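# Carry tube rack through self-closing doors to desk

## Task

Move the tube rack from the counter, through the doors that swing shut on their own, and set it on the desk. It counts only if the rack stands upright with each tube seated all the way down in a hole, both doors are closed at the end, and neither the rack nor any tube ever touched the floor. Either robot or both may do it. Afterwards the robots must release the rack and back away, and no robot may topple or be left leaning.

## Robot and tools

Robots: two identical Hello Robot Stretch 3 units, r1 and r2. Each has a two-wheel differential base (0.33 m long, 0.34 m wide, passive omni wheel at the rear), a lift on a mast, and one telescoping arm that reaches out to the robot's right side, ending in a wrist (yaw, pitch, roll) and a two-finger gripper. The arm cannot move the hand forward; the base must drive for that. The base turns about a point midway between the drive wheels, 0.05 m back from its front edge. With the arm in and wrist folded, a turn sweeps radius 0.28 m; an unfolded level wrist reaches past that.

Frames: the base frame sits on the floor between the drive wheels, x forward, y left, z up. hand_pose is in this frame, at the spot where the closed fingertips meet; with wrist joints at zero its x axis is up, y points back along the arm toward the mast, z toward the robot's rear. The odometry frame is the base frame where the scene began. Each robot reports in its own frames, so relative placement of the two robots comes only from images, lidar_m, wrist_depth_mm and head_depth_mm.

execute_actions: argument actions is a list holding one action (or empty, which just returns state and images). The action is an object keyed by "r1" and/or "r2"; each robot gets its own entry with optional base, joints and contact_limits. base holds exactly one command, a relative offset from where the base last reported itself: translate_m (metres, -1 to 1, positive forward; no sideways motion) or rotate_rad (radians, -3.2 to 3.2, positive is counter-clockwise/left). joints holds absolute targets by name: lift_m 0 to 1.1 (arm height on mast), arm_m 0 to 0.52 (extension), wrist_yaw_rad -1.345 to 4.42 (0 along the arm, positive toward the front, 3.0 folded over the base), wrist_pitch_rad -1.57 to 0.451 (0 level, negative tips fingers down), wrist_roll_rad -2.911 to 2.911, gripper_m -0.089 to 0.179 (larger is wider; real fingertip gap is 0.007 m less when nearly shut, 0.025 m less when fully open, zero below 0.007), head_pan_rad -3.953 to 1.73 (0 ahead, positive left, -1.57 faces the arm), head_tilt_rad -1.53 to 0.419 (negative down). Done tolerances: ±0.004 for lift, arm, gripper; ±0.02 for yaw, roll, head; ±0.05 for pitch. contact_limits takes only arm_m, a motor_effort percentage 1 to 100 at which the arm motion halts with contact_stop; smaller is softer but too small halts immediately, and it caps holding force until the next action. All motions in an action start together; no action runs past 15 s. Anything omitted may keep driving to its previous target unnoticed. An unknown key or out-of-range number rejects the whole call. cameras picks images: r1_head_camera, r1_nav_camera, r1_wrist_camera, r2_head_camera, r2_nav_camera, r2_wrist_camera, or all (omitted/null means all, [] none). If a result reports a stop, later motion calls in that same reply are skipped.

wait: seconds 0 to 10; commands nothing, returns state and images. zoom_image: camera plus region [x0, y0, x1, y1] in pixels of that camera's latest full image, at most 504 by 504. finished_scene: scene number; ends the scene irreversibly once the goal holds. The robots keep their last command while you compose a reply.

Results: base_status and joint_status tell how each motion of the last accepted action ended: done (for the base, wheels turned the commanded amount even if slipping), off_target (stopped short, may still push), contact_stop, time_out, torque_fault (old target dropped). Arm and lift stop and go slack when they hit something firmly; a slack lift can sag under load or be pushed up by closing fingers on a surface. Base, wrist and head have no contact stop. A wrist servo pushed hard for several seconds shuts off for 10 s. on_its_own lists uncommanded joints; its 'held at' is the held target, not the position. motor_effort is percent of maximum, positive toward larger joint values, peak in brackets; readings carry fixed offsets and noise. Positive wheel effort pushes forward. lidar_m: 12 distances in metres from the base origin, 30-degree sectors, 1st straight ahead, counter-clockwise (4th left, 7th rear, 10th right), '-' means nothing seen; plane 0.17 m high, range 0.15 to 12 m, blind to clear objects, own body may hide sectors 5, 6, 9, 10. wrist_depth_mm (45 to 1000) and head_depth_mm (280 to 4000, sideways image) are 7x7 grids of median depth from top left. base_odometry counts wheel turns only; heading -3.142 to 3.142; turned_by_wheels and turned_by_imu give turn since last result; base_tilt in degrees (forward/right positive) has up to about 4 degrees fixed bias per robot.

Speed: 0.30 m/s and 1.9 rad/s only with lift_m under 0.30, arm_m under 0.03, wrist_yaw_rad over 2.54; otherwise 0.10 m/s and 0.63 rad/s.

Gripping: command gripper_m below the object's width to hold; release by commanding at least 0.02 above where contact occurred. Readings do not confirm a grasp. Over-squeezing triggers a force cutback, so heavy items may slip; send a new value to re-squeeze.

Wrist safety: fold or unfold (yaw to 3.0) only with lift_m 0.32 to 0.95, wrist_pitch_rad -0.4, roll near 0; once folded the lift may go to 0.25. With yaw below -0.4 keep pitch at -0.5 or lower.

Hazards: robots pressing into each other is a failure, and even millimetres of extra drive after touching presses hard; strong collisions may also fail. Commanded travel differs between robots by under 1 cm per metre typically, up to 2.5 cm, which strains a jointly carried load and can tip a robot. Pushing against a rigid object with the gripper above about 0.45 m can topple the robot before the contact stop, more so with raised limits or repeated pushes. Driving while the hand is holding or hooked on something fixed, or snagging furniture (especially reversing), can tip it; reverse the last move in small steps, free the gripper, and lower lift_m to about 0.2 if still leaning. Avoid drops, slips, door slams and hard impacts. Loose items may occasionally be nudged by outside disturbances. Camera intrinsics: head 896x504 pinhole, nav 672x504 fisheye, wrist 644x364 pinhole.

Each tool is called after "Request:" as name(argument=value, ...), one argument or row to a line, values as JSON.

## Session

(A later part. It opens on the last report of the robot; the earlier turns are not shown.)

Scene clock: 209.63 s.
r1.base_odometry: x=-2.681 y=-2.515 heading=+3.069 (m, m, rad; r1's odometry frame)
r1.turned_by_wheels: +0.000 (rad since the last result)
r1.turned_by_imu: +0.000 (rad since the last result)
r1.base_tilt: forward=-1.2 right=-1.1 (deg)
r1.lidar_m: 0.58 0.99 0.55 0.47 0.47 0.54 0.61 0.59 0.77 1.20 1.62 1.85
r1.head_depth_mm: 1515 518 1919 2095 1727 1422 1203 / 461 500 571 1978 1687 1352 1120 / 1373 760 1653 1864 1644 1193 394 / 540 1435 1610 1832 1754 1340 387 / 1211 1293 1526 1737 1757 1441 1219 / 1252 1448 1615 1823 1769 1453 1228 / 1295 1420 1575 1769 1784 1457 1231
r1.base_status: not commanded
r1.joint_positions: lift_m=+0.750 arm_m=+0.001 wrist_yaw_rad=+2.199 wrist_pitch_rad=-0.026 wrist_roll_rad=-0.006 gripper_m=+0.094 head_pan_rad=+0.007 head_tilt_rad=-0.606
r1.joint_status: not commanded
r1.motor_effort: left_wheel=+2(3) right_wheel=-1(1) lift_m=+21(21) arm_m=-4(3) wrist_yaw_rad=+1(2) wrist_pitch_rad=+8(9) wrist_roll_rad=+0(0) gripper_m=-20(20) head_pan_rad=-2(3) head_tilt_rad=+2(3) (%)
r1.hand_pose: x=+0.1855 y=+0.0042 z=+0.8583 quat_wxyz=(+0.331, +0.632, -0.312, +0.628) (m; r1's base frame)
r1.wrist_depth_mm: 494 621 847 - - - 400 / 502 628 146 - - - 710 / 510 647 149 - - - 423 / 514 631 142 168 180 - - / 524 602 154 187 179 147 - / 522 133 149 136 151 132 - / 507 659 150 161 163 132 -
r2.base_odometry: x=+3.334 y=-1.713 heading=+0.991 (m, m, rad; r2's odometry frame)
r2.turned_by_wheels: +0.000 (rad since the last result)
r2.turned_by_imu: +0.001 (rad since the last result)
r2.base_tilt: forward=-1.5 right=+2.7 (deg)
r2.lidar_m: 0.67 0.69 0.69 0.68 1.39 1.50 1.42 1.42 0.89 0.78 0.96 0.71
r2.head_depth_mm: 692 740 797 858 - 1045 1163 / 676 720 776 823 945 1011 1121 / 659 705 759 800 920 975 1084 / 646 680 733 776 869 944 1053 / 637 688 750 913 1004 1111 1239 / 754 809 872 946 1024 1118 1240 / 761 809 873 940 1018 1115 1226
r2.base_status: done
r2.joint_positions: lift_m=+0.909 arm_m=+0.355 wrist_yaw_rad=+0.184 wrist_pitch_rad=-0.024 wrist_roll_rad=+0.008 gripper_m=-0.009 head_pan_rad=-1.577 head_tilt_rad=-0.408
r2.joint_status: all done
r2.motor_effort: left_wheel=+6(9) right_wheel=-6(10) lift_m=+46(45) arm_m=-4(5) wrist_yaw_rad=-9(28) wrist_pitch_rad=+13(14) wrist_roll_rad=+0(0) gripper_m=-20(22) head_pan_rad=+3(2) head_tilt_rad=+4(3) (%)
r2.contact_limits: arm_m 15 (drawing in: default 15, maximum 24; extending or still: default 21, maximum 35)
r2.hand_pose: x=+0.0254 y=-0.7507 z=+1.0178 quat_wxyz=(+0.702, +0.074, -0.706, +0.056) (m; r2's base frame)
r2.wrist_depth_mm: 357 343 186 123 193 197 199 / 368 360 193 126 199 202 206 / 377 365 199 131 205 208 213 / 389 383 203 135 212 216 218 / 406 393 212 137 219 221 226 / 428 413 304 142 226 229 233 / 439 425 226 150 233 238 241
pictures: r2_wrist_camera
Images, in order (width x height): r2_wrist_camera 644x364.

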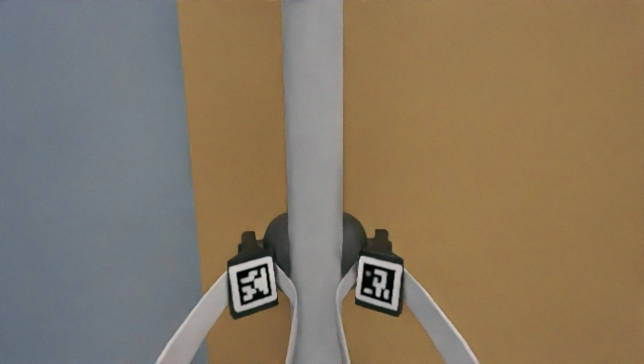

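Request:
execute_actions(
  actions=[
    {"r2":{"base":{"translate_m":-0.095},"joints":{"arm_m":0.232,"wrist_yaw_rad":0.349},"contact_limits":{"arm_m":15}}},
  ],
  cameras=[],
)

Request:
execute_actions(
  actions=[
    {"r2":{"base":{"translate_m":-0.116},"joints":{"arm_m":0.132,"wrist_yaw_rad":0.524},"contact_limits":{"arm_m":15}}},
  ],
  cameras=["r2_wrist_camera"],
)

Scene clock: 212.20 s.
r1.base_odometry: x=-2.681 y=-2.515 heading=+3.069 (m, m, rad; r1's odometry frame)
r1.turned_by_wheels: +0.000 (rad since the last result)
r1.turned_by_imu: -0.001 (rad since the last result)
r1.base_tilt: forward=-1.3 right=-1.0 (deg)
r1.lidar_m: 0.64 0.99 0.55 0.47 0.47 0.54 0.61 0.60 0.77 1.20 1.63 0.63
r1.head_depth_mm: 1412 524 598 710 1678 1412 1156 / 1370 827 1768 1987 1644 1161 1097 / 575 995 1603 1832 1737 1259 394 / 1197 1071 1475 1666 1756 1439 387 / 1106 1215 1401 1630 1718 1442 1219 / 1356 1504 1636 1822 1775 1452 1228 / 1298 1417 1576 1754 1788 1458 1228
r1.base_status: not commanded
r1.joint_positions: lift_m=+0.750 arm_m=+0.001 wrist_yaw_rad=+2.199 wrist_pitch_rad=-0.026 wrist_roll_rad=-0.006 gripper_m=+0.094 head_pan_rad=+0.007 head_tilt_rad=-0.606
r1.joint_status: not commanded
r1.motor_effort: left_wheel=+3(2) right_wheel=-2(2) lift_m=+21(21) arm_m=-4(4) wrist_yaw_rad=+1(1) wrist_pitch_rad=+9(9) wrist_roll_rad=+1(0) gripper_m=-20(21) head_pan_rad=-3(2) head_tilt_rad=+3(2) (%)
r1.hand_pose: x=+0.1855 y=+0.0042 z=+0.8583 quat_wxyz=(+0.331, +0.632, -0.312, +0.628) (m; r1's base frame)
r1.wrist_depth_mm: 496 631 873 - - - - / 500 637 146 - - - 788 / 507 648 149 - - - - / 515 637 142 167 179 - - / 521 594 154 187 179 147 - / 525 133 149 136 151 132 - / 511 654 151 162 164 132 -
r2.base_odometry: x=+3.282 y=-1.793 heading=+0.991 (m, m, rad; r2's odometry frame)
r2.turned_by_wheels: +0.000 (rad since the last result)
r2.turned_by_imu: +0.001 (rad since the last result)
r2.base_tilt: forward=-1.5 right=+2.7 (deg)
r2.lidar_m: 0.77 0.78 0.71 1.29 1.39 1.40 1.33 1.36 0.82 0.65 0.95 0.81
r2.head_depth_mm: 626 675 733 794 - 983 1082 / 601 643 693 742 - 916 999 / 577 616 659 714 - 868 940 / 552 588 629 670 737 798 875 / 530 556 586 634 696 765 856 / 511 547 597 925 1022 1125 1247 / 759 811 876 943 1026 1125 1244
r2.base_status: done
r2.joint_positions: lift_m=+0.909 arm_m=+0.233 wrist_yaw_rad=+0.359 wrist_pitch_rad=-0.026 wrist_roll_rad=+0.008 gripper_m=-0.009 head_pan_rad=-1.577 head_tilt_rad=-0.408
r2.joint_status: all done
r2.motor_effort: left_wheel=+4(18) right_wheel=-7(14) lift_m=+46(46) arm_m=-4(5) wrist_yaw_rad=-9(58) wrist_pitch_rad=+14(14) wrist_roll_rad=+0(0) gripper_m=-21(27) head_pan_rad=+2(2) head_tilt_rad=+4(3) (%)
r2.contact_limits: arm_m 15 (drawing in: default 15, maximum 24; extending or still: default 21, maximum 35)
r2.hand_pose: x=+0.0683 y=-0.6167 z=+1.0174 quat_wxyz=(+0.695, +0.136, -0.696, +0.116) (m; r2's base frame)
r2.wrist_depth_mm: 600 549 187 123 193 197 198 / 627 572 193 127 198 201 205 / 660 591 199 131 205 207 211 / 668 622 205 135 210 214 218 / 701 642 210 137 217 220 225 / 720 685 415 143 227 230 234 / 727 721 229 150 232 238 242
pictures: none
No camera images: the call's "cameras" was empty. Leave "cameras" out to get every camera's image.

Scene clock: 214.37 s.
r1.base_odometry: x=-2.681 y=-2.515 heading=+3.069 (m, m, rad; r1's odometry frame)
r1.turned_by_wheels: +0.000 (rad since the last result)
r1.turned_by_imu: -0.001 (rad since the last result)
r1.base_tilt: forward=-1.2 right=-1.0 (deg)
r1.lidar_m: 0.75 0.99 0.55 0.47 0.47 0.54 0.61 0.60 0.77 1.20 1.62 0.69
r1.head_depth_mm: 584 1624 1916 2105 1680 1151 1133 / 1274 930 1691 1975 1726 1251 1134 / 1175 1227 1475 1675 1756 1398 394 / 1051 1132 1294 1457 1641 1438 387 / 1026 - 2990 2173 1766 1444 1224 / - 1509 1638 1825 1774 1455 1220 / 1303 1429 1568 1765 1780 1460 1234
r1.base_status: not commanded
r1.joint_positions: lift_m=+0.750 arm_m=+0.001 wrist_yaw_rad=+2.199 wrist_pitch_rad=-0.026 wrist_roll_rad=-0.006 gripper_m=+0.094 head_pan_rad=+0.007 head_tilt_rad=-0.606
r1.joint_status: not commanded
r1.motor_effort: left_wheel=+2(2) right_wheel=-1(1) lift_m=+21(21) arm_m=-4(3) wrist_yaw_rad=+1(2) wrist_pitch_rad=+9(9) wrist_roll_rad=+0(0) gripper_m=-19(19) head_pan_rad=-3(3) head_tilt_rad=+3(4) (%)
r1.hand_pose: x=+0.1855 y=+0.0042 z=+0.8583 quat_wxyz=(+0.331, +0.632, -0.312, +0.628) (m; r1's base frame)
r1.wrist_depth_mm: 499 627 863 - - 934 - / 502 638 147 - - 953 761 / 505 647 149 - - - - / 514 629 141 167 180 - - / 519 593 154 188 180 147 - / 520 133 149 136 151 133 - / 509 657 151 161 164 132 -
r2.base_odometry: x=+3.218 y=-1.890 heading=+0.992 (m, m, rad; r2's odometry frame)
r2.turned_by_wheels: +0.000 (rad since the last result)
r2.turned_by_imu: +0.001 (rad since the last result)
r2.base_tilt: forward=-1.4 right=+2.7 (deg)
r2.lidar_m: 0.88 0.90 0.75 1.30 1.38 1.28 1.21 1.24 0.78 0.55 0.53 0.93
r2.head_depth_mm: 597 645 701 766 829 - 1108 / 556 596 643 698 746 - 975 / 519 555 594 640 693 - 852 / 487 517 552 594 628 - 767 / 459 486 517 552 545 642 694 / 434 446 432 505 547 593 657 / 412 434 457 493 1011 1136 1241
r2.base_status: done
r2.joint_positions: lift_m=+0.909 arm_m=+0.132 wrist_yaw_rad=+0.541 wrist_pitch_rad=-0.027 wrist_roll_rad=+0.008 gripper_m=-0.009 head_pan_rad=-1.577 head_tilt_rad=-0.408
r2.joint_status: all done
r2.on_its_own: wrist_yaw_rad is at rest, and its effort (-16) is outside its rest range (-12 to +12)
r2.motor_effort: left_wheel=+6(18) right_wheel=-9(12) lift_m=+45(46) arm_m=-3(5) wrist_yaw_rad=-16(67) wrist_pitch_rad=+15(15) wrist_roll_rad=+0(0) gripper_m=-22(28) head_pan_rad=+2(3) head_tilt_rad=+3(3) (%)
r2.contact_limits: arm_m 15 (drawing in: default 15, maximum 24; extending or still: default 21, maximum 35)
r2.hand_pose: x=+0.1102 y=-0.4964 z=+1.0170 quat_wxyz=(+0.682, +0.199, -0.681, +0.179) (m; r2's base frame)
r2.wrist_depth_mm: 707 825 188 123 192 194 197 / 729 834 193 127 197 198 202 / 710 893 198 131 204 207 209 / 742 893 205 136 209 211 213 / 737 935 211 138 217 220 222 / 731 910 576 143 223 228 230 / 747 905 226 151 233 236 238
pictures: r2_wrist_camera
Images, in order (width x height): r2_wrist_camera 644x364.

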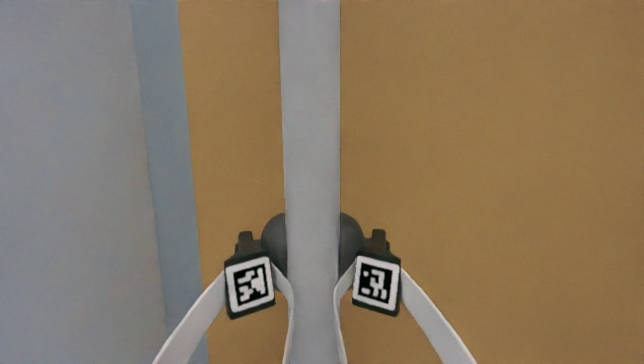

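Request:
execute_actions(
  actions=[
    {"r2":{"base":{"translate_m":-0.058},"joints":{"arm_m":0.092,"wrist_yaw_rad":0.635},"contact_limits":{"arm_m":15}}},
  ],
  cameras=[],
)

Request:
execute_actions(
  actions=[
    {"r2":{"base":{"translate_m":-0.065},"joints":{"arm_m":0.056,"wrist_yaw_rad":0.725},"contact_limits":{"arm_m":15}}},
  ],
  cameras=[],
)

Request:
execute_actions(
  actions=[
    {"r2":{"base":{"translate_m":-0.068},"joints":{"arm_m":0.028,"wrist_yaw_rad":0.815},"contact_limits":{"arm_m":15}}},
  ],
  cameras=["r2_wrist_camera","r1_nav_camera"],
)

Scene clock: 216.27 s.
r1.base_odometry: x=-2.681 y=-2.515 heading=+3.069 (m, m, rad; r1's odometry frame)
r1.turned_by_wheels: +0.000 (rad since the last result)
r1.turned_by_imu: -0.001 (rad since the last result)
r1.base_tilt: forward=-1.3 right=-1.1 (deg)
r1.lidar_m: 1.15 0.99 0.55 0.47 0.47 0.54 0.61 0.60 0.77 1.20 1.62 0.73
r1.head_depth_mm: 1390 913 1915 2121 1731 1219 1133 / 1263 959 1657 1958 1736 1282 1179 / 1110 1200 1389 1587 1695 1429 394 / 982 1074 1215 1391 1605 1431 388 / - - 3199 2253 1762 1446 1222 / - 1509 1639 1823 1767 1448 1229 / 1297 1417 1570 1750 1772 1451 1235
r1.base_status: not commanded
r1.joint_positions: lift_m=+0.750 arm_m=+0.001 wrist_yaw_rad=+2.199 wrist_pitch_rad=-0.026 wrist_roll_rad=-0.006 gripper_m=+0.094 head_pan_rad=+0.007 head_tilt_rad=-0.606
r1.joint_status: not commanded
r1.motor_effort: left_wheel=+2(2) right_wheel=-2(1) lift_m=+21(21) arm_m=-4(4) wrist_yaw_rad=+1(2) wrist_pitch_rad=+9(9) wrist_roll_rad=+0(0) gripper_m=-20(20) head_pan_rad=-2(2) head_tilt_rad=+3(2) (%)
r1.hand_pose: x=+0.1855 y=+0.0042 z=+0.8583 quat_wxyz=(+0.331, +0.632, -0.312, +0.628) (m; r1's base frame)
r1.wrist_depth_mm: 492 627 862 - - - 901 / 502 636 147 - - - 831 / 502 632 149 - - 933 - / 517 630 142 167 179 952 - / 517 595 154 186 180 147 - / 523 133 148 136 151 132 - / 511 659 151 161 164 131 -
r2.base_odometry: x=+3.186 y=-1.938 heading=+0.992 (m, m, rad; r2's odometry frame)
r2.turned_by_wheels: +0.000 (rad since the last result)
r2.turned_by_imu: +0.000 (rad since the last result)
r2.base_tilt: forward=-1.5 right=+2.7 (deg)
r2.lidar_m: 0.94 0.96 0.78 1.32 1.38 1.22 1.15 1.18 0.78 0.51 0.48 0.99
r2.head_depth_mm: 597 646 704 774 857 - - / 547 586 633 689 752 - - / 503 538 577 623 677 713 - / 467 497 530 567 606 - - / 435 460 488 522 556 580 650 / 408 430 450 411 450 547 590 / 383 392 418 449 476 515 1210
r2.base_status: done
r2.joint_positions: lift_m=+0.909 arm_m=+0.092 wrist_yaw_rad=+0.636 wrist_pitch_rad=-0.028 wrist_roll_rad=+0.008 gripper_m=-0.009 head_pan_rad=-1.577 head_tilt_rad=-0.408
r2.joint_status: all done
r2.motor_effort: left_wheel=+2(9) right_wheel=-5(12) lift_m=+45(46) arm_m=-3(6) wrist_yaw_rad=-1(38) wrist_pitch_rad=+15(16) wrist_roll_rad=+0(0) gripper_m=-20(24) head_pan_rad=+2(2) head_tilt_rad=+3(4) (%)
r2.contact_limits: arm_m 15 (drawing in: default 15, maximum 24; extending or still: default 21, maximum 35)
r2.hand_pose: x=+0.1303 y=-0.4430 z=+1.0169 quat_wxyz=(+0.672, +0.231, -0.671, +0.211) (m; r2's base frame)
r2.wrist_depth_mm: 729 865 189 123 190 192 193 / 730 875 194 127 196 198 199 / 732 901 201 131 204 204 206 / 737 918 206 135 208 210 212 / 747 942 212 138 216 217 219 / 778 945 - 143 222 225 227 / 767 933 228 151 231 233 234
pictures: none
No camera images: the call's "cameras" was empty. Leave "cameras" out to get every camera's image.

Scene clock: 217.87 s.
r1.base_odometry: x=-2.681 y=-2.515 heading=+3.069 (m, m, rad; r1's odometry frame)
r1.turned_by_wheels: +0.000 (rad since the last result)
r1.turned_by_imu: +0.000 (rad since the last result)
r1.base_tilt: forward=-1.1 right=-1.0 (deg)
r1.lidar_m: 1.10 1.00 0.55 0.47 0.47 0.54 0.61 0.60 0.77 1.20 1.62 0.77
r1.head_depth_mm: 1462 923 1924 2120 1725 1245 1149 / 1196 1233 1588 1901 1747 1355 1236 / 954 1073 1274 1460 1641 1431 394 / 941 1045 2839 2083 1654 1433 387 / - - 3173 2250 1770 1443 1223 / - 1504 1625 1824 1775 1451 1228 / 1301 1410 1577 1762 1796 1458 1227
r1.base_status: not commanded
r1.joint_positions: lift_m=+0.750 arm_m=+0.001 wrist_yaw_rad=+2.199 wrist_pitch_rad=-0.026 wrist_roll_rad=-0.006 gripper_m=+0.094 head_pan_rad=+0.007 head_tilt_rad=-0.606
r1.joint_status: not commanded
r1.motor_effort: left_wheel=+3(2) right_wheel=-1(1) lift_m=+21(21) arm_m=-4(4) wrist_yaw_rad=+2(1) wrist_pitch_rad=+9(8) wrist_roll_rad=+1(0) gripper_m=-20(19) head_pan_rad=-2(2) head_tilt_rad=+2(1) (%)
r1.hand_pose: x=+0.1855 y=+0.0042 z=+0.8583 quat_wxyz=(+0.331, +0.632, -0.312, +0.628) (m; r1's base frame)
r1.wrist_depth_mm: 494 619 862 - - - 834 / 501 635 146 - - - 850 / 509 643 149 - - - 901 / 517 628 142 168 180 - 947 / 521 599 154 186 180 147 - / 520 133 149 136 151 133 - / 508 655 151 161 163 132 -
r2.base_odometry: x=+3.151 y=-1.992 heading=+0.992 (m, m, rad; r2's odometry frame)
r2.turned_by_wheels: +0.000 (rad since the last result)
r2.turned_by_imu: +0.001 (rad since the last result)
r2.base_tilt: forward=-1.5 right=+2.7 (deg)
r2.lidar_m: 1.00 1.03 0.81 1.34 1.38 1.15 1.09 1.11 0.80 0.49 0.44 1.06
r2.head_depth_mm: 613 668 728 804 893 972 - / 550 590 639 696 765 839 - / 498 531 569 616 668 729 - / 455 483 514 552 593 645 - / 419 442 468 498 533 554 - / 388 409 430 455 479 467 546 / 362 377 330 355 429 465 500
r2.base_status: done
r2.joint_positions: lift_m=+0.909 arm_m=+0.056 wrist_yaw_rad=+0.728 wrist_pitch_rad=-0.028 wrist_roll_rad=+0.008 gripper_m=-0.009 head_pan_rad=-1.577 head_tilt_rad=-0.408
r2.joint_status: all done
r2.motor_effort: left_wheel=+3(8) right_wheel=-5(8) lift_m=+45(46) arm_m=-3(6) wrist_yaw_rad=-2(46) wrist_pitch_rad=+16(16) wrist_roll_rad=+0(1) gripper_m=-20(26) head_pan_rad=+2(2) head_tilt_rad=+3(3) (%)
r2.contact_limits: arm_m 15 (drawing in: default 15, maximum 24; extending or still: default 21, maximum 35)
r2.hand_pose: x=+0.1485 y=-0.3923 z=+1.0168 quat_wxyz=(+0.662, +0.262, -0.659, +0.241) (m; r2's base frame)
r2.wrist_depth_mm: 729 882 190 123 190 190 192 / 749 905 194 127 196 199 199 / 762 895 201 131 200 203 202 / 786 920 207 135 207 209 210 / 798 926 214 138 215 215 216 / 793 958 - 142 222 223 224 / 824 972 227 153 231 231 232
pictures: none
No camera images: the call's "cameras" was empty. Leave "cameras" out to get every camera's image.

Scene clock: 219.50 s.
r1.base_odometry: x=-2.681 y=-2.515 heading=+3.069 (m, m, rad; r1's odometry frame)
r1.turned_by_wheels: +0.000 (rad since the last result)
r1.turned_by_imu: +0.000 (rad since the last result)
r1.base_tilt: forward=-1.2 right=-1.1 (deg)
r1.lidar_m: 1.06 1.00 0.55 0.47 0.47 0.54 0.61 0.60 0.77 1.20 1.62 0.82
r1.head_depth_mm: 1434 1402 1912 2108 1731 1274 1180 / 1089 1190 1484 1806 1736 1389 1237 / 898 993 1135 1307 1536 1434 394 / - - 3144 2253 1752 1436 387 / - - 3189 2262 1763 1444 1222 / - 1502 1635 1821 1767 1448 1227 / 1297 1423 1569 1758 1787 1454 1233
r1.base_status: not commanded
r1.joint_positions: lift_m=+0.750 arm_m=+0.001 wrist_yaw_rad=+2.199 wrist_pitch_rad=-0.026 wrist_roll_rad=-0.006 gripper_m=+0.094 head_pan_rad=+0.007 head_tilt_rad=-0.606
r1.joint_status: not commanded
r1.motor_effort: left_wheel=+2(3) right_wheel=-2(1) lift_m=+21(21) arm_m=-4(4) wrist_yaw_rad=+2(1) wrist_pitch_rad=+9(9) wrist_roll_rad=+0(0) gripper_m=-20(19) head_pan_rad=-2(2) head_tilt_rad=+2(3) (%)
r1.hand_pose: x=+0.1855 y=+0.0042 z=+0.8583 quat_wxyz=(+0.331, +0.632, -0.312, +0.628) (m; r1's base frame)
r1.wrist_depth_mm: 495 626 855 - - - 762 / 501 629 146 - - - 772 / 506 651 148 - - - 804 / 515 637 142 168 179 - 855 / 519 602 153 187 179 147 894 / 522 133 149 136 150 132 926 / 509 650 150 161 164 132 -
r2.base_odometry: x=+3.113 y=-2.049 heading=+0.992 (m, m, rad; r2's odometry frame)
r2.turned_by_wheels: +0.000 (rad since the last result)
r2.turned_by_imu: +0.001 (rad since the last result)
r2.base_tilt: forward=-1.6 right=+2.6 (deg)
r2.lidar_m: 1.07 1.01 0.86 1.34 1.37 1.08 1.02 1.05 0.86 0.47 0.41 1.13
r2.head_depth_mm: 654 711 783 868 972 1091 - / 570 615 667 728 797 883 967 / 507 540 581 624 677 741 792 / 454 481 513 548 588 638 - / 413 436 460 488 519 548 - / 378 397 417 441 465 496 515 / 349 365 381 401 418 358 467
r2.base_status: done
r2.joint_positions: lift_m=+0.909 arm_m=+0.028 wrist_yaw_rad=+0.825 wrist_pitch_rad=-0.029 wrist_roll_rad=+0.008 gripper_m=-0.009 head_pan_rad=-1.577 head_tilt_rad=-0.408
r2.joint_status: all done
r2.motor_effort: left_wheel=+3(10) right_wheel=-6(8) lift_m=+45(45) arm_m=-2(6) wrist_yaw_rad=-9(47) wrist_pitch_rad=+16(16) wrist_roll_rad=+0(0) gripper_m=-21(26) head_pan_rad=+3(2) head_tilt_rad=+3(4) (%)
r2.contact_limits: arm_m 15 (drawing in: default 15, maximum 24; extending or still: default 21, maximum 35)
r2.hand_pose: x=+0.1661 y=-0.3469 z=+1.0167 quat_wxyz=(+0.650, +0.294, -0.646, +0.273) (m; r2's base frame)
r2.wrist_depth_mm: 763 902 190 124 188 189 190 / 797 952 197 127 196 194 195 / 816 909 202 131 200 202 199 / 826 927 208 136 206 206 207 / 812 983 216 138 213 214 213 / 816 - - 142 219 221 221 / 832 - 229 150 229 230 227
pictures: r1_nav_camera (sideways: a quarter turn counterclockwise sets it upright), r2_wrist_camera
Images, in order (width x height): r1_nav_camera 672x504, r2_wrist_camera 644x364.

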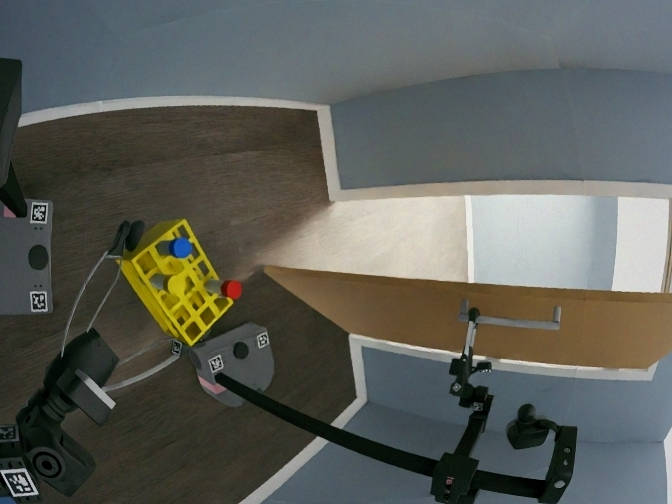

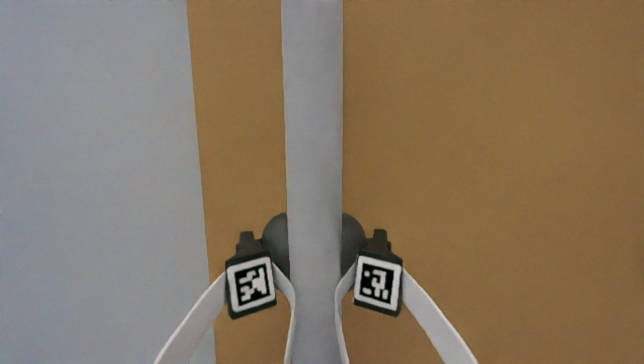

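Request:
execute_actions(
  actions=[
    {"r2":{"base":{"translate_m":-0.065},"joints":{"arm_m":0.008,"wrist_yaw_rad":0.915},"contact_limits":{"arm_m":15}}},
  ],
  cameras=[],
)

Request:
execute_actions(
  actions=[
    {"r2":{"base":{"translate_m":-0.065},"joints":{"arm_m":0.002,"wrist_yaw_rad":1.03},"contact_limits":{"arm_m":15}}},
  ],
  cameras=[],
)

Request:
execute_actions(
  actions=[
    {"r2":{"base":{"translate_m":-0.06},"joints":{"wrist_yaw_rad":1.135}}},
  ],
  cameras=[],
)

Request:
execute_actions(
  actions=[
    {"r2":{"base":{"translate_m":-0.06},"joints":{"wrist_yaw_rad":1.24}}},
  ],
  cameras=["r2_wrist_camera","r1_nav_camera","r1_head_camera"],
)

Scene clock: 221.83 s.
r1.base_odometry: x=-2.681 y=-2.515 heading=+3.069 (m, m, rad; r1's odometry frame)
r1.turned_by_wheels: +0.000 (rad since the last result)
r1.turned_by_imu: -0.001 (rad since the last result)
r1.base_tilt: forward=-1.3 right=-1.1 (deg)
r1.lidar_m: 1.03 1.00 0.55 0.47 0.47 0.54 0.61 0.60 0.77 1.20 1.62 0.87
r1.head_depth_mm: 1396 1575 1921 2103 1718 1325 1199 / 901 1001 1339 1652 1681 1425 1234 / - - 2816 1289 1534 1432 395 / - - 3159 2254 1763 1433 387 / - - 3183 2260 1762 1443 1218 / - 1511 1629 1823 1776 1450 1232 / 1296 1422 1570 1752 1778 1454 1229
r1.base_status: not commanded
r1.joint_positions: lift_m=+0.750 arm_m=+0.001 wrist_yaw_rad=+2.199 wrist_pitch_rad=-0.026 wrist_roll_rad=-0.006 gripper_m=+0.094 head_pan_rad=+0.007 head_tilt_rad=-0.606
r1.joint_status: not commanded
r1.motor_effort: left_wheel=+3(1) right_wheel=-1(2) lift_m=+21(21) arm_m=-3(3) wrist_yaw_rad=+2(1) wrist_pitch_rad=+8(9) wrist_roll_rad=+0(0) gripper_m=-20(19) head_pan_rad=-2(2) head_tilt_rad=+4(3) (%)
r1.hand_pose: x=+0.1855 y=+0.0042 z=+0.8583 quat_wxyz=(+0.331, +0.632, -0.312, +0.628) (m; r1's base frame)
r1.wrist_depth_mm: 500 617 867 - - - - / 499 633 147 - - - 744 / 503 641 149 - - - 778 / 521 625 142 168 180 - 796 / 523 589 154 187 179 147 819 / 521 134 149 136 151 133 839 / 511 658 151 162 164 132 938
r2.base_odometry: x=+3.078 y=-2.104 heading=+0.993 (m, m, rad; r2's odometry frame)
r2.turned_by_wheels: +0.000 (rad since the last result)
r2.turned_by_imu: +0.001 (rad since the last result)
r2.base_tilt: forward=-1.5 right=+2.7 (deg)
r2.lidar_m: 1.14 1.04 0.90 1.34 1.36 1.01 0.96 0.98 0.93 0.47 0.38 1.20
r2.head_depth_mm: 719 790 869 957 1050 1170 1257 / 608 656 713 780 860 957 1057 / 527 565 604 651 708 771 850 / 466 494 523 558 598 643 723 / 417 438 462 489 520 553 - / 376 394 413 435 459 485 500 / 344 358 375 392 411 432 458
r2.base_status: done
r2.joint_positions: lift_m=+0.909 arm_m=+0.008 wrist_yaw_rad=+0.923 wrist_pitch_rad=-0.029 wrist_roll_rad=+0.008 gripper_m=-0.009 head_pan_rad=-1.577 head_tilt_rad=-0.408
r2.joint_status: all done
r2.motor_effort: left_wheel=+3(11) right_wheel=-6(10) lift_m=+45(45) arm_m=-3(6) wrist_yaw_rad=-7(50) wrist_pitch_rad=+16(16) wrist_roll_rad=+0(0) gripper_m=-22(26) head_pan_rad=+2(2) head_tilt_rad=+3(3) (%)
r2.contact_limits: arm_m 15 (drawing in: default 15, maximum 24; extending or still: default 21, maximum 35)
r2.hand_pose: x=+0.1823 y=-0.3075 z=+1.0166 quat_wxyz=(+0.635, +0.325, -0.631, +0.304) (m; r2's base frame)
r2.wrist_depth_mm: 787 910 191 123 188 186 186 / 828 924 197 127 192 192 192 / 834 958 203 131 199 197 198 / 853 957 211 135 207 203 202 / 854 981 220 138 212 211 208 / 856 - - 142 218 217 218 / 888 - 231 151 227 224 223
pictures: none
No camera images: the call's "cameras" was empty. Leave "cameras" out to get every camera's image.

Scene clock: 223.43 s.
r1.base_odometry: x=-2.681 y=-2.515 heading=+3.069 (m, m, rad; r1's odometry frame)
r1.turned_by_wheels: +0.000 (rad since the last result)
r1.turned_by_imu: +0.000 (rad since the last result)
r1.base_tilt: forward=-1.3 right=-1.1 (deg)
r1.lidar_m: 1.02 1.00 0.55 0.47 0.47 0.54 0.61 0.60 0.77 1.20 1.62 0.92
r1.head_depth_mm: 1078 1627 1902 2112 1733 1385 1200 / 867 977 1099 1424 1634 1424 1236 / - - 3114 2241 1691 1426 395 / - - 3160 2222 1756 1437 387 / - - 3165 2251 1759 1443 1221 / - 1503 1636 1820 1783 1443 1227 / 1301 1415 1563 1760 1781 1453 1228
r1.base_status: not commanded
r1.joint_positions: lift_m=+0.750 arm_m=+0.001 wrist_yaw_rad=+2.199 wrist_pitch_rad=-0.026 wrist_roll_rad=-0.006 gripper_m=+0.094 head_pan_rad=+0.007 head_tilt_rad=-0.606
r1.joint_status: not commanded
r1.motor_effort: left_wheel=+1(2) right_wheel=-1(1) lift_m=+21(21) arm_m=-4(3) wrist_yaw_rad=+1(2) wrist_pitch_rad=+9(9) wrist_roll_rad=+0(0) gripper_m=-19(20) head_pan_rad=-2(3) head_tilt_rad=+2(2) (%)
r1.hand_pose: x=+0.1855 y=+0.0042 z=+0.8583 quat_wxyz=(+0.331, +0.632, -0.312, +0.628) (m; r1's base frame)
r1.wrist_depth_mm: 493 626 857 - - - - / 497 628 147 - - - - / 510 649 149 - - - - / 515 629 142 167 179 - - / 525 603 154 187 179 147 - / 521 134 149 136 151 133 809 / 511 655 151 161 164 132 822
r2.base_odometry: x=+3.042 y=-2.158 heading=+0.993 (m, m, rad; r2's odometry frame)
r2.turned_by_wheels: +0.000 (rad since the last result)
r2.turned_by_imu: +0.001 (rad since the last result)
r2.base_tilt: forward=-1.4 right=+2.7 (deg)
r2.lidar_m: 1.20 0.95 0.94 1.33 1.29 0.94 0.89 0.91 1.00 0.48 0.37 0.37
r2.head_depth_mm: 790 850 912 994 1084 1180 1285 / 676 729 797 873 960 1073 1196 / 571 608 652 701 758 828 911 / 493 520 552 589 627 677 735 / 434 456 479 506 534 569 593 / 387 404 423 444 466 491 506 / 351 364 378 395 413 433 458
r2.base_status: done
r2.joint_positions: lift_m=+0.909 arm_m=+0.003 wrist_yaw_rad=+1.047 wrist_pitch_rad=-0.029 wrist_roll_rad=+0.008 gripper_m=-0.009 head_pan_rad=-1.577 head_tilt_rad=-0.408
r2.joint_status: all done
r2.on_its_own: wrist_yaw_rad is at rest, and its effort (-16) is outside its rest range (-12 to +12)
r2.motor_effort: left_wheel=+3(10) right_wheel=-8(9) lift_m=+46(45) arm_m=-1(7) wrist_yaw_rad=-16(51) wrist_pitch_rad=+16(16) wrist_roll_rad=+0(0) gripper_m=-23(25) head_pan_rad=+2(2) head_tilt_rad=+4(3) (%)
r2.contact_limits: arm_m 15 (drawing in: default 15, maximum 24; extending or still: default 21, maximum 35)
r2.hand_pose: x=+0.1998 y=-0.2758 z=+1.0166 quat_wxyz=(+0.616, +0.364, -0.609, +0.343) (m; r2's base frame)
r2.wrist_depth_mm: 839 936 193 125 185 183 179 / 844 950 200 129 191 186 183 / 883 986 208 132 196 192 189 / 877 - 215 137 203 198 194 / 938 - 225 139 209 206 199 / 914 - - 143 215 211 206 / 958 - 239 152 225 218 212
pictures: none
No camera images: the call's "cameras" was empty. Leave "cameras" out to get every camera's image.

Scene clock: 224.97 s.
r1.base_odometry: x=-2.681 y=-2.515 heading=+3.069 (m, m, rad; r1's odometry frame)
r1.turned_by_wheels: +0.000 (rad since the last result)
r1.turned_by_imu: +0.000 (rad since the last result)
r1.base_tilt: forward=-1.2 right=-1.2 (deg)
r1.lidar_m: 1.01 1.00 0.55 0.47 0.47 0.54 0.61 0.60 0.77 1.20 1.62 0.97
r1.head_depth_mm: 898 964 1896 2096 1730 1418 1204 / - - 2771 1948 1636 1431 1234 / - - 3130 2247 1744 1431 394 / - - 3112 2261 1754 1440 387 / - - 3146 2276 1756 1437 1222 / - 1504 1638 1817 1774 1455 1224 / 1295 1421 1571 1757 1778 1456 1229
r1.base_status: not commanded
r1.joint_positions: lift_m=+0.750 arm_m=+0.001 wrist_yaw_rad=+2.199 wrist_pitch_rad=-0.026 wrist_roll_rad=-0.006 gripper_m=+0.094 head_pan_rad=+0.007 head_tilt_rad=-0.606
r1.joint_status: not commanded
r1.motor_effort: left_wheel=+2(2) right_wheel=-1(1) lift_m=+21(21) arm_m=-4(4) wrist_yaw_rad=+1(2) wrist_pitch_rad=+8(9) wrist_roll_rad=+1(0) gripper_m=-20(19) head_pan_rad=-2(3) head_tilt_rad=+2(3) (%)
r1.hand_pose: x=+0.1855 y=+0.0042 z=+0.8583 quat_wxyz=(+0.331, +0.632, -0.312, +0.628) (m; r1's base frame)
r1.wrist_depth_mm: 496 625 860 - - - - / 497 627 146 - - - - / 510 641 149 - - - - / 515 634 142 168 180 - - / 522 590 154 187 180 147 - / 528 134 148 136 151 133 - / 510 652 151 161 164 132 740
r2.base_odometry: x=+3.010 y=-2.208 heading=+0.993 (m, m, rad; r2's odometry frame)
r2.turned_by_wheels: +0.000 (rad since the last result)
r2.turned_by_imu: +0.001 (rad since the last result)
r2.base_tilt: forward=-1.4 right=+2.6 (deg)
r2.lidar_m: 1.26 0.99 1.40 1.27 1.25 0.88 0.83 0.85 1.03 0.49 0.37 0.36
r2.head_depth_mm: 799 853 924 999 1086 1187 1281 / 767 820 891 967 1061 1156 1261 / 626 667 714 771 832 907 996 / 529 556 590 626 668 718 772 / 458 478 503 528 558 592 634 / 404 419 437 457 479 502 513 / 361 374 387 403 420 438 457
r2.base_status: done
r2.joint_positions: lift_m=+0.909 arm_m=+0.003 wrist_yaw_rad=+1.162 wrist_pitch_rad=-0.029 wrist_roll_rad=+0.008 gripper_m=-0.009 head_pan_rad=-1.577 head_tilt_rad=-0.408
r2.joint_status: wrist_yaw_rad off_target (ended at +1.162, target +1.135)
r2.on_its_own: wrist_yaw_rad is at rest, and its effort (-25) is outside its rest range (-12 to +12)
r2.motor_effort: left_wheel=+4(8) right_wheel=-8(9) lift_m=+46(46) arm_m=-2(2) wrist_yaw_rad=-25(31) wrist_pitch_rad=+16(16) wrist_roll_rad=+0(0) gripper_m=-24(23) head_pan_rad=+2(2) head_tilt_rad=+3(3) (%)
r2.hand_pose: x=+0.2130 y=-0.2494 z=+1.0167 quat_wxyz=(+0.595, +0.398, -0.587, +0.378) (m; r2's base frame)
r2.wrist_depth_mm: 891 - 197 125 183 176 171 / 893 - 204 130 190 183 177 / 916 - 212 133 195 188 181 / 976 - 218 139 201 195 187 / 979 - - 139 205 200 193 / 979 - - 144 213 206 198 / - - 241 151 223 212 203
pictures: none
No camera images: the call's "cameras" was empty. Leave "cameras" out to get every camera's image.

Scene clock: 226.50 s.
r1.base_odometry: x=-2.681 y=-2.515 heading=+3.069 (m, m, rad; r1's odometry frame)
r1.turned_by_wheels: +0.000 (rad since the last result)
r1.turned_by_imu: +0.000 (rad since the last result)
r1.base_tilt: forward=-1.3 right=-1.2 (deg)
r1.lidar_m: 1.61 1.00 0.55 0.47 0.47 0.54 0.61 0.60 0.77 1.20 1.03 1.01
r1.head_depth_mm: 1452 1265 1848 2076 1725 1416 1204 / - - 3064 2148 1632 1425 1233 / - - 3067 2235 1748 1431 394 / - - 3151 2258 1770 1438 387 / - - 3188 2274 1773 1440 1219 / - 1503 1633 1818 1772 1450 1229 / 1299 1424 1572 1755 1781 1458 1232
r1.base_status: not commanded
r1.joint_positions: lift_m=+0.750 arm_m=+0.001 wrist_yaw_rad=+2.199 wrist_pitch_rad=-0.026 wrist_roll_rad=-0.006 gripper_m=+0.094 head_pan_rad=+0.007 head_tilt_rad=-0.606
r1.joint_status: not commanded
r1.motor_effort: left_wheel=+3(2) right_wheel=-1(1) lift_m=+21(21) arm_m=-3(4) wrist_yaw_rad=+1(2) wrist_pitch_rad=+9(9) wrist_roll_rad=+0(0) gripper_m=-20(19) head_pan_rad=-2(3) head_tilt_rad=+3(3) (%)
r1.hand_pose: x=+0.1855 y=+0.0042 z=+0.8583 quat_wxyz=(+0.331, +0.632, -0.312, +0.628) (m; r1's base frame)
r1.wrist_depth_mm: 492 619 861 - - - - / 504 640 147 - - - - / 510 647 149 - - - - / 517 641 141 167 179 - - / 523 596 154 187 180 147 - / 519 133 149 136 151 133 - / 512 655 150 161 164 132 -
r2.base_odometry: x=+2.977 y=-2.259 heading=+0.994 (m, m, rad; r2's odometry frame)
r2.turned_by_wheels: +0.000 (rad since the last result)
r2.turned_by_imu: +0.000 (rad since the last result)
r2.base_tilt: forward=-1.4 right=+2.7 (deg)
r2.lidar_m: 1.32 1.03 1.40 1.26 1.16 0.81 0.77 0.79 1.03 0.51 0.36 0.35
r2.head_depth_mm: 810 861 931 1000 1093 1198 1285 / 803 855 923 991 1075 1190 1281 / 704 749 802 865 936 1022 1113 / 577 608 643 679 726 773 827 / 490 511 534 559 589 619 664 / 425 440 458 476 497 520 537 / 374 386 400 415 430 447 466
r2.base_status: done
r2.joint_positions: lift_m=+0.909 arm_m=+0.003 wrist_yaw_rad=+1.269 wrist_pitch_rad=-0.029 wrist_roll_rad=+0.008 gripper_m=-0.009 head_pan_rad=-1.577 head_tilt_rad=-0.408
r2.joint_status: wrist_yaw_rad off_target (ended at +1.269, target +1.240)
r2.on_its_own: wrist_yaw_rad is at rest, and its effort (-27) is outside its rest range (-12 to +12)
r2.motor_effort: left_wheel=+5(5) right_wheel=-9(12) lift_m=+46(46) arm_m=-1(1) wrist_yaw_rad=-27(28) wrist_pitch_rad=+16(16) wrist_roll_rad=+0(0) gripper_m=-24(24) head_pan_rad=+2(2) head_tilt_rad=+3(3) (%)
r2.hand_pose: x=+0.2225 y=-0.2239 z=+1.0167 quat_wxyz=(+0.574, +0.429, -0.565, +0.409) (m; r2's base frame)
r2.wrist_depth_mm: 979 - 201 126 184 175 168 / - - 208 130 188 180 172 / - - 216 136 194 185 177 / - - 221 141 200 189 182 / - - - 140 205 195 187 / - - - 146 209 203 191 / - - 246 152 222 207 197
pictures: r1_head_camera (sideways: a quarter turn clockwise sets it upright), r1_nav_camera (sideways: a quarter turn counterclockwise sets it upright), r2_wrist_camera
Images, in order (width x height): r1_head_camera 896x504, r1_nav_camera 672x504, r2_wrist_camera 644x364.

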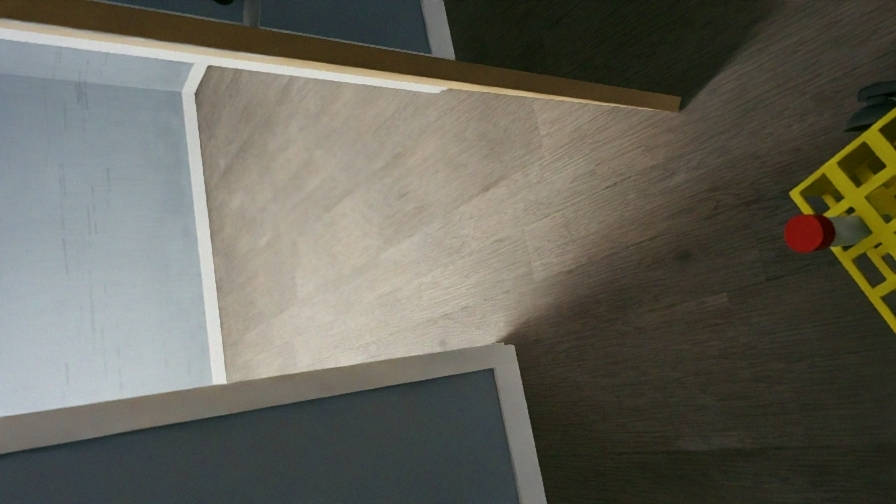

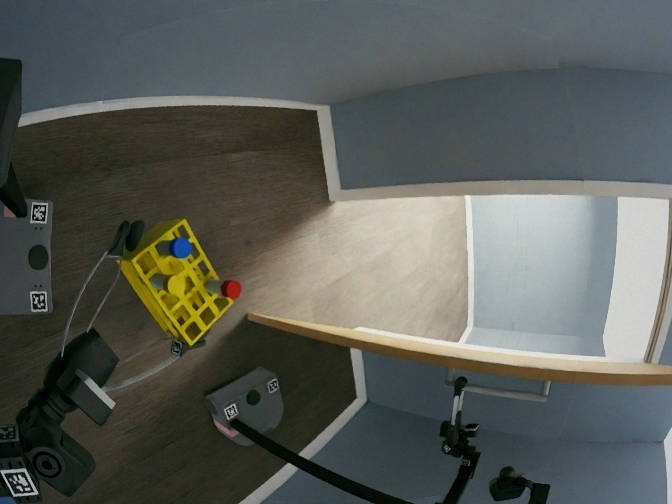

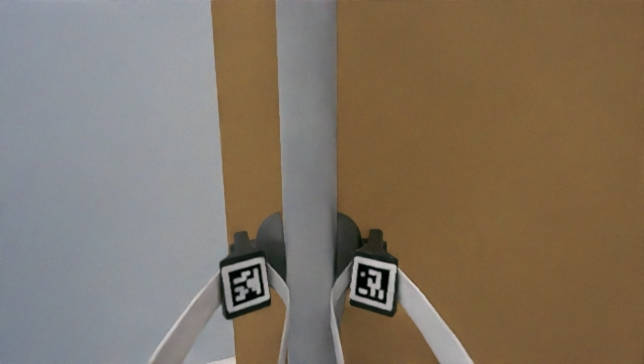

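Request:
execute_actions(
  actions=[
    {"r2":{"joints":{"wrist_yaw_rad":1.285}},"r1":{"base":{"translate_m":1.0}}},
  ],
  cameras=["r1_nav_camera","r1_head_camera"],
)

Scene clock: 238.33 s.
r1.base_odometry: x=-3.678 y=-2.442 heading=+3.069 (m, m, rad; r1's odometry frame)
r1.turned_by_wheels: +0.000 (rad since the last result)
r1.turned_by_imu: +0.005 (rad since the last result)
r1.base_tilt: forward=-1.2 right=-1.1 (deg)
r1.lidar_m: 3.93 0.68 0.76 0.75 0.75 0.86 1.47 1.63 0.63 0.27 0.31 0.53
r1.head_depth_mm: 3622 3911 3083 2225 1729 1418 1203 / 3614 - 3116 2226 1734 1425 1235 / 3523 3897 3152 2239 1753 1430 395 / 3378 3784 3175 2260 1755 1443 387 / 3329 3636 3160 2262 1770 1438 1225 / 3252 3572 3161 2278 1776 1452 1199 / 3186 3521 3238 2304 1782 942 1073
r1.base_status: done
r1.joint_positions: lift_m=+0.750 arm_m=+0.001 wrist_yaw_rad=+2.199 wrist_pitch_rad=-0.026 wrist_roll_rad=-0.006 gripper_m=+0.094 head_pan_rad=+0.007 head_tilt_rad=-0.606
r1.joint_status: not commanded
r1.motor_effort: left_wheel=+1(6) right_wheel=-1(1) lift_m=+21(21) arm_m=-3(3) wrist_yaw_rad=+2(1) wrist_pitch_rad=+9(9) wrist_roll_rad=+1(0) gripper_m=-20(20) head_pan_rad=-2(2) head_tilt_rad=+2(3) (%)
r1.hand_pose: x=+0.1855 y=+0.0042 z=+0.8583 quat_wxyz=(+0.331, +0.632, -0.312, +0.628) (m; r1's base frame)
r1.wrist_depth_mm: 728 762 689 656 - - - / 734 783 145 679 - - - / 737 822 148 686 - - - / 746 837 142 168 179 - - / 770 861 154 186 180 147 - / 760 133 149 136 151 133 - / 729 903 151 161 164 132 -
r2.base_odometry: x=+2.977 y=-2.259 heading=+0.994 (m, m, rad; r2's odometry frame)
r2.turned_by_wheels: +0.000 (rad since the last result)
r2.turned_by_imu: +0.000 (rad since the last result)
r2.base_tilt: forward=-1.4 right=+2.6 (deg)
r2.lidar_m: 1.32 1.35 1.40 1.26 1.16 0.82 0.77 0.79 1.03 0.51 0.36 0.35
r2.head_depth_mm: 808 861 927 1001 1094 1195 1288 / 802 854 920 993 1074 1186 1276 / 704 754 806 869 940 1019 1117 / 579 607 643 679 726 773 825 / 488 511 535 560 589 622 664 / 424 440 458 475 496 519 543 / 375 387 401 415 430 446 466
r2.base_status: not commanded
r2.joint_positions: lift_m=+0.909 arm_m=+0.003 wrist_yaw_rad=+1.287 wrist_pitch_rad=-0.029 wrist_roll_rad=+0.008 gripper_m=-0.009 head_pan_rad=-1.577 head_tilt_rad=-0.408
r2.joint_status: all done
r2.motor_effort: left_wheel=+1(3) right_wheel=-6(7) lift_m=+46(46) arm_m=+0(0) wrist_yaw_rad=-1(9) wrist_pitch_rad=+16(16) wrist_roll_rad=+0(0) gripper_m=-21(23) head_pan_rad=+2(2) head_tilt_rad=+3(4) (%)
r2.hand_pose: x=+0.2238 y=-0.2194 z=+1.0167 quat_wxyz=(+0.570, +0.434, -0.561, +0.414) (m; r2's base frame)
r2.wrist_depth_mm: 992 - 205 125 183 175 167 / 978 - 211 130 189 179 171 / - - 219 133 193 183 176 / - - 401 139 200 189 180 / - - 365 141 204 197 186 / - - - 146 208 201 191 / - - 248 156 220 207 196
pictures: r1_head_camera (sideways: a quarter turn clockwise sets it upright), r1_nav_camera (sideways: a quarter turn counterclockwise sets it upright)
Images, in order (width x height): r1_head_camera 896x504, r1_nav_camera 672x504.

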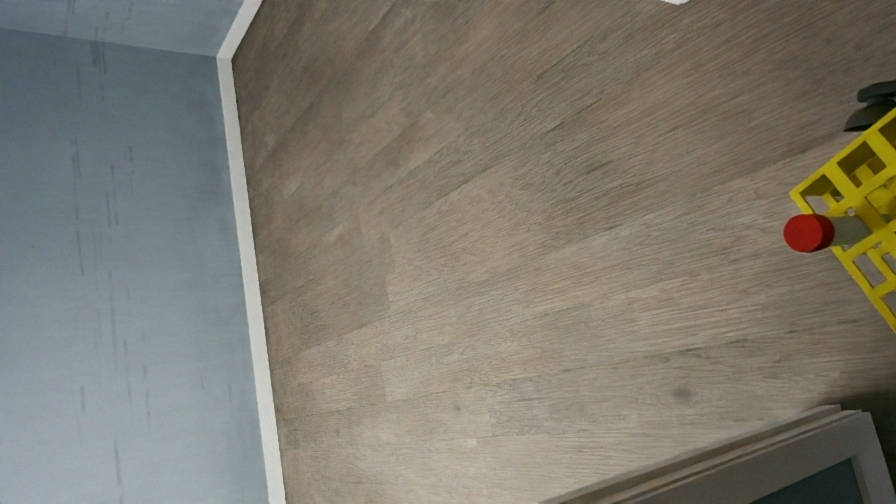

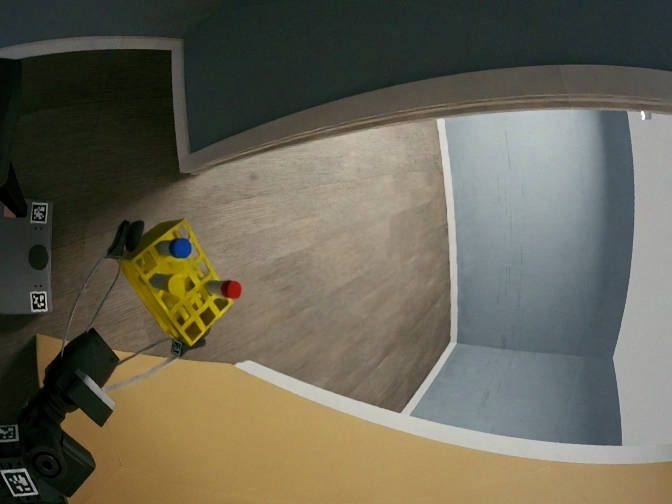

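Request:
execute_actions(
  actions=[
    {"r1":{"base":{"translate_m":1.0},"joints":{"head_pan_rad":1.0,"head_tilt_rad":-0.5}}},
  ],
  cameras=["r1_nav_camera","r1_head_camera","r1_wrist_camera"],
)

Scene clock: 249.97 s.
r1.base_odometry: x=-4.675 y=-2.369 heading=+3.069 (m, m, rad; r1's odometry frame)
r1.turned_by_wheels: +0.000 (rad since the last result)
r1.turned_by_imu: +0.005 (rad since the last result)
r1.base_tilt: forward=-1.3 right=-1.1 (deg)
r1.lidar_m: 2.97 2.97 2.78 2.24 0.47 0.49 1.04 0.60 0.52 0.51 2.10 2.43
r1.head_depth_mm: 2648 2844 3074 2602 1923 1532 1270 / 2838 3056 3290 2612 1928 1535 1272 / 3081 3333 3519 2617 1948 1540 1276 / 3249 3550 3736 2654 1951 1549 1280 / 3005 3238 3475 2654 1971 1555 1292 / 2761 2831 3073 2693 1983 1567 1296 / 2556 2626 2877 2738 2000 1572 1300
r1.base_status: done
r1.joint_positions: lift_m=+0.750 arm_m=+0.001 wrist_yaw_rad=+2.199 wrist_pitch_rad=-0.026 wrist_roll_rad=-0.006 gripper_m=+0.094 head_pan_rad=+0.993 head_tilt_rad=-0.507
r1.joint_status: all done
r1.motor_effort: left_wheel=+1(4) right_wheel=+0(2) lift_m=+21(21) arm_m=-4(3) wrist_yaw_rad=+1(1) wrist_pitch_rad=+8(9) wrist_roll_rad=+0(0) gripper_m=-21(19) head_pan_rad=+3(37) head_tilt_rad=+3(17) (%)
r1.hand_pose: x=+0.1855 y=+0.0042 z=+0.8583 quat_wxyz=(+0.331, +0.632, -0.312, +0.628) (m; r1's base frame)
r1.wrist_depth_mm: - - - - - - - / - - 150 - - - - / - - 149 - - - - / - - 142 168 180 - - / - - 154 186 179 147 - / - 133 149 136 151 133 - / - - 151 161 164 132 -
r2.base_odometry: x=+2.977 y=-2.259 heading=+0.994 (m, m, rad; r2's odometry frame)
r2.turned_by_wheels: +0.000 (rad since the last result)
r2.turned_by_imu: +0.000 (rad since the last result)
r2.base_tilt: forward=-1.5 right=+2.6 (deg)
r2.lidar_m: 1.32 1.35 1.41 1.26 1.16 0.82 0.77 0.79 1.03 0.51 0.36 0.35
r2.head_depth_mm: 807 867 932 1003 1092 1197 1286 / 802 854 919 987 1079 1190 1281 / 705 753 806 865 934 1020 1110 / 580 607 643 681 725 772 828 / 489 511 535 559 590 620 666 / 424 440 457 477 497 520 540 / 375 387 400 415 430 447 465
r2.base_status: not commanded
r2.joint_positions: lift_m=+0.909 arm_m=+0.003 wrist_yaw_rad=+1.287 wrist_pitch_rad=-0.029 wrist_roll_rad=+0.008 gripper_m=-0.009 head_pan_rad=-1.577 head_tilt_rad=-0.408
r2.joint_status: not commanded
r2.motor_effort: left_wheel=+2(2) right_wheel=-6(6) lift_m=+46(46) arm_m=-1(1) wrist_yaw_rad=-2(1) wrist_pitch_rad=+16(16) wrist_roll_rad=+0(0) gripper_m=-21(21) head_pan_rad=+3(2) head_tilt_rad=+4(4) (%)
r2.hand_pose: x=+0.2238 y=-0.2194 z=+1.0167 quat_wxyz=(+0.570, +0.434, -0.561, +0.414) (m; r2's base frame)
r2.wrist_depth_mm: 979 - 205 126 183 175 166 / 996 - 212 130 189 179 171 / - - 218 134 193 185 175 / - - - 138 200 190 181 / - - - 140 204 195 185 / - - - 145 208 202 190 / - - 249 156 221 206 194
pictures: r1_head_camera (sideways: a quarter turn clockwise sets it upright), r1_nav_camera (sideways: a quarter turn counterclockwise sets it upright), r1_wrist_camera
Images, in order (width x height): r1_head_camera 896x504, r1_nav_camera 672x504, r1_wrist_camera 644x364.

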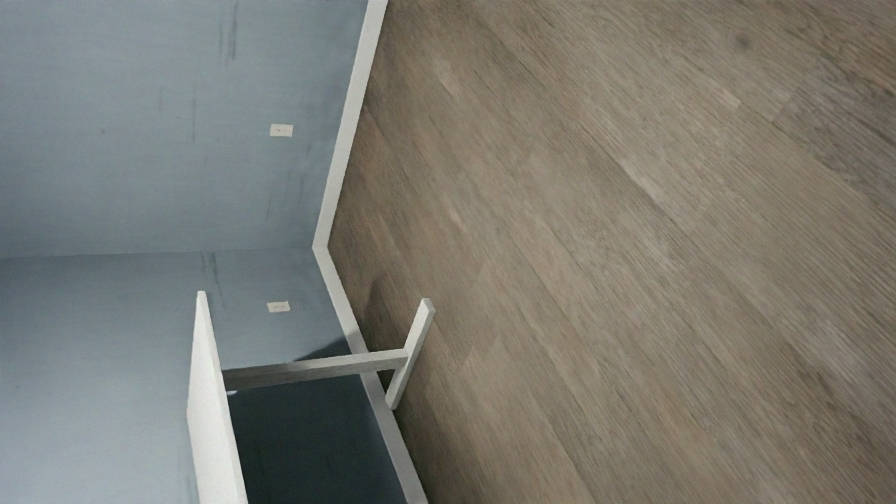

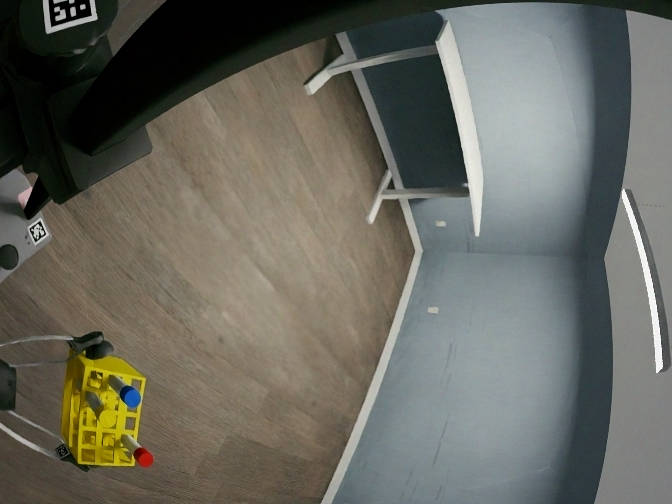

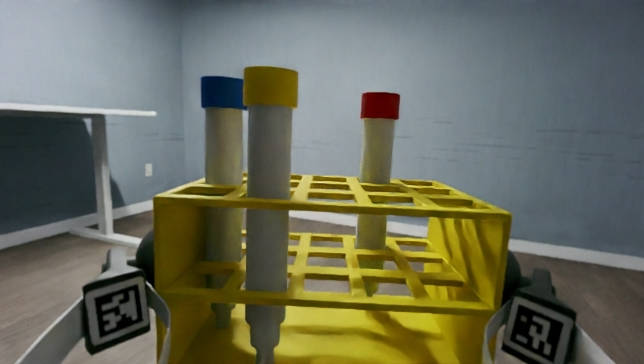

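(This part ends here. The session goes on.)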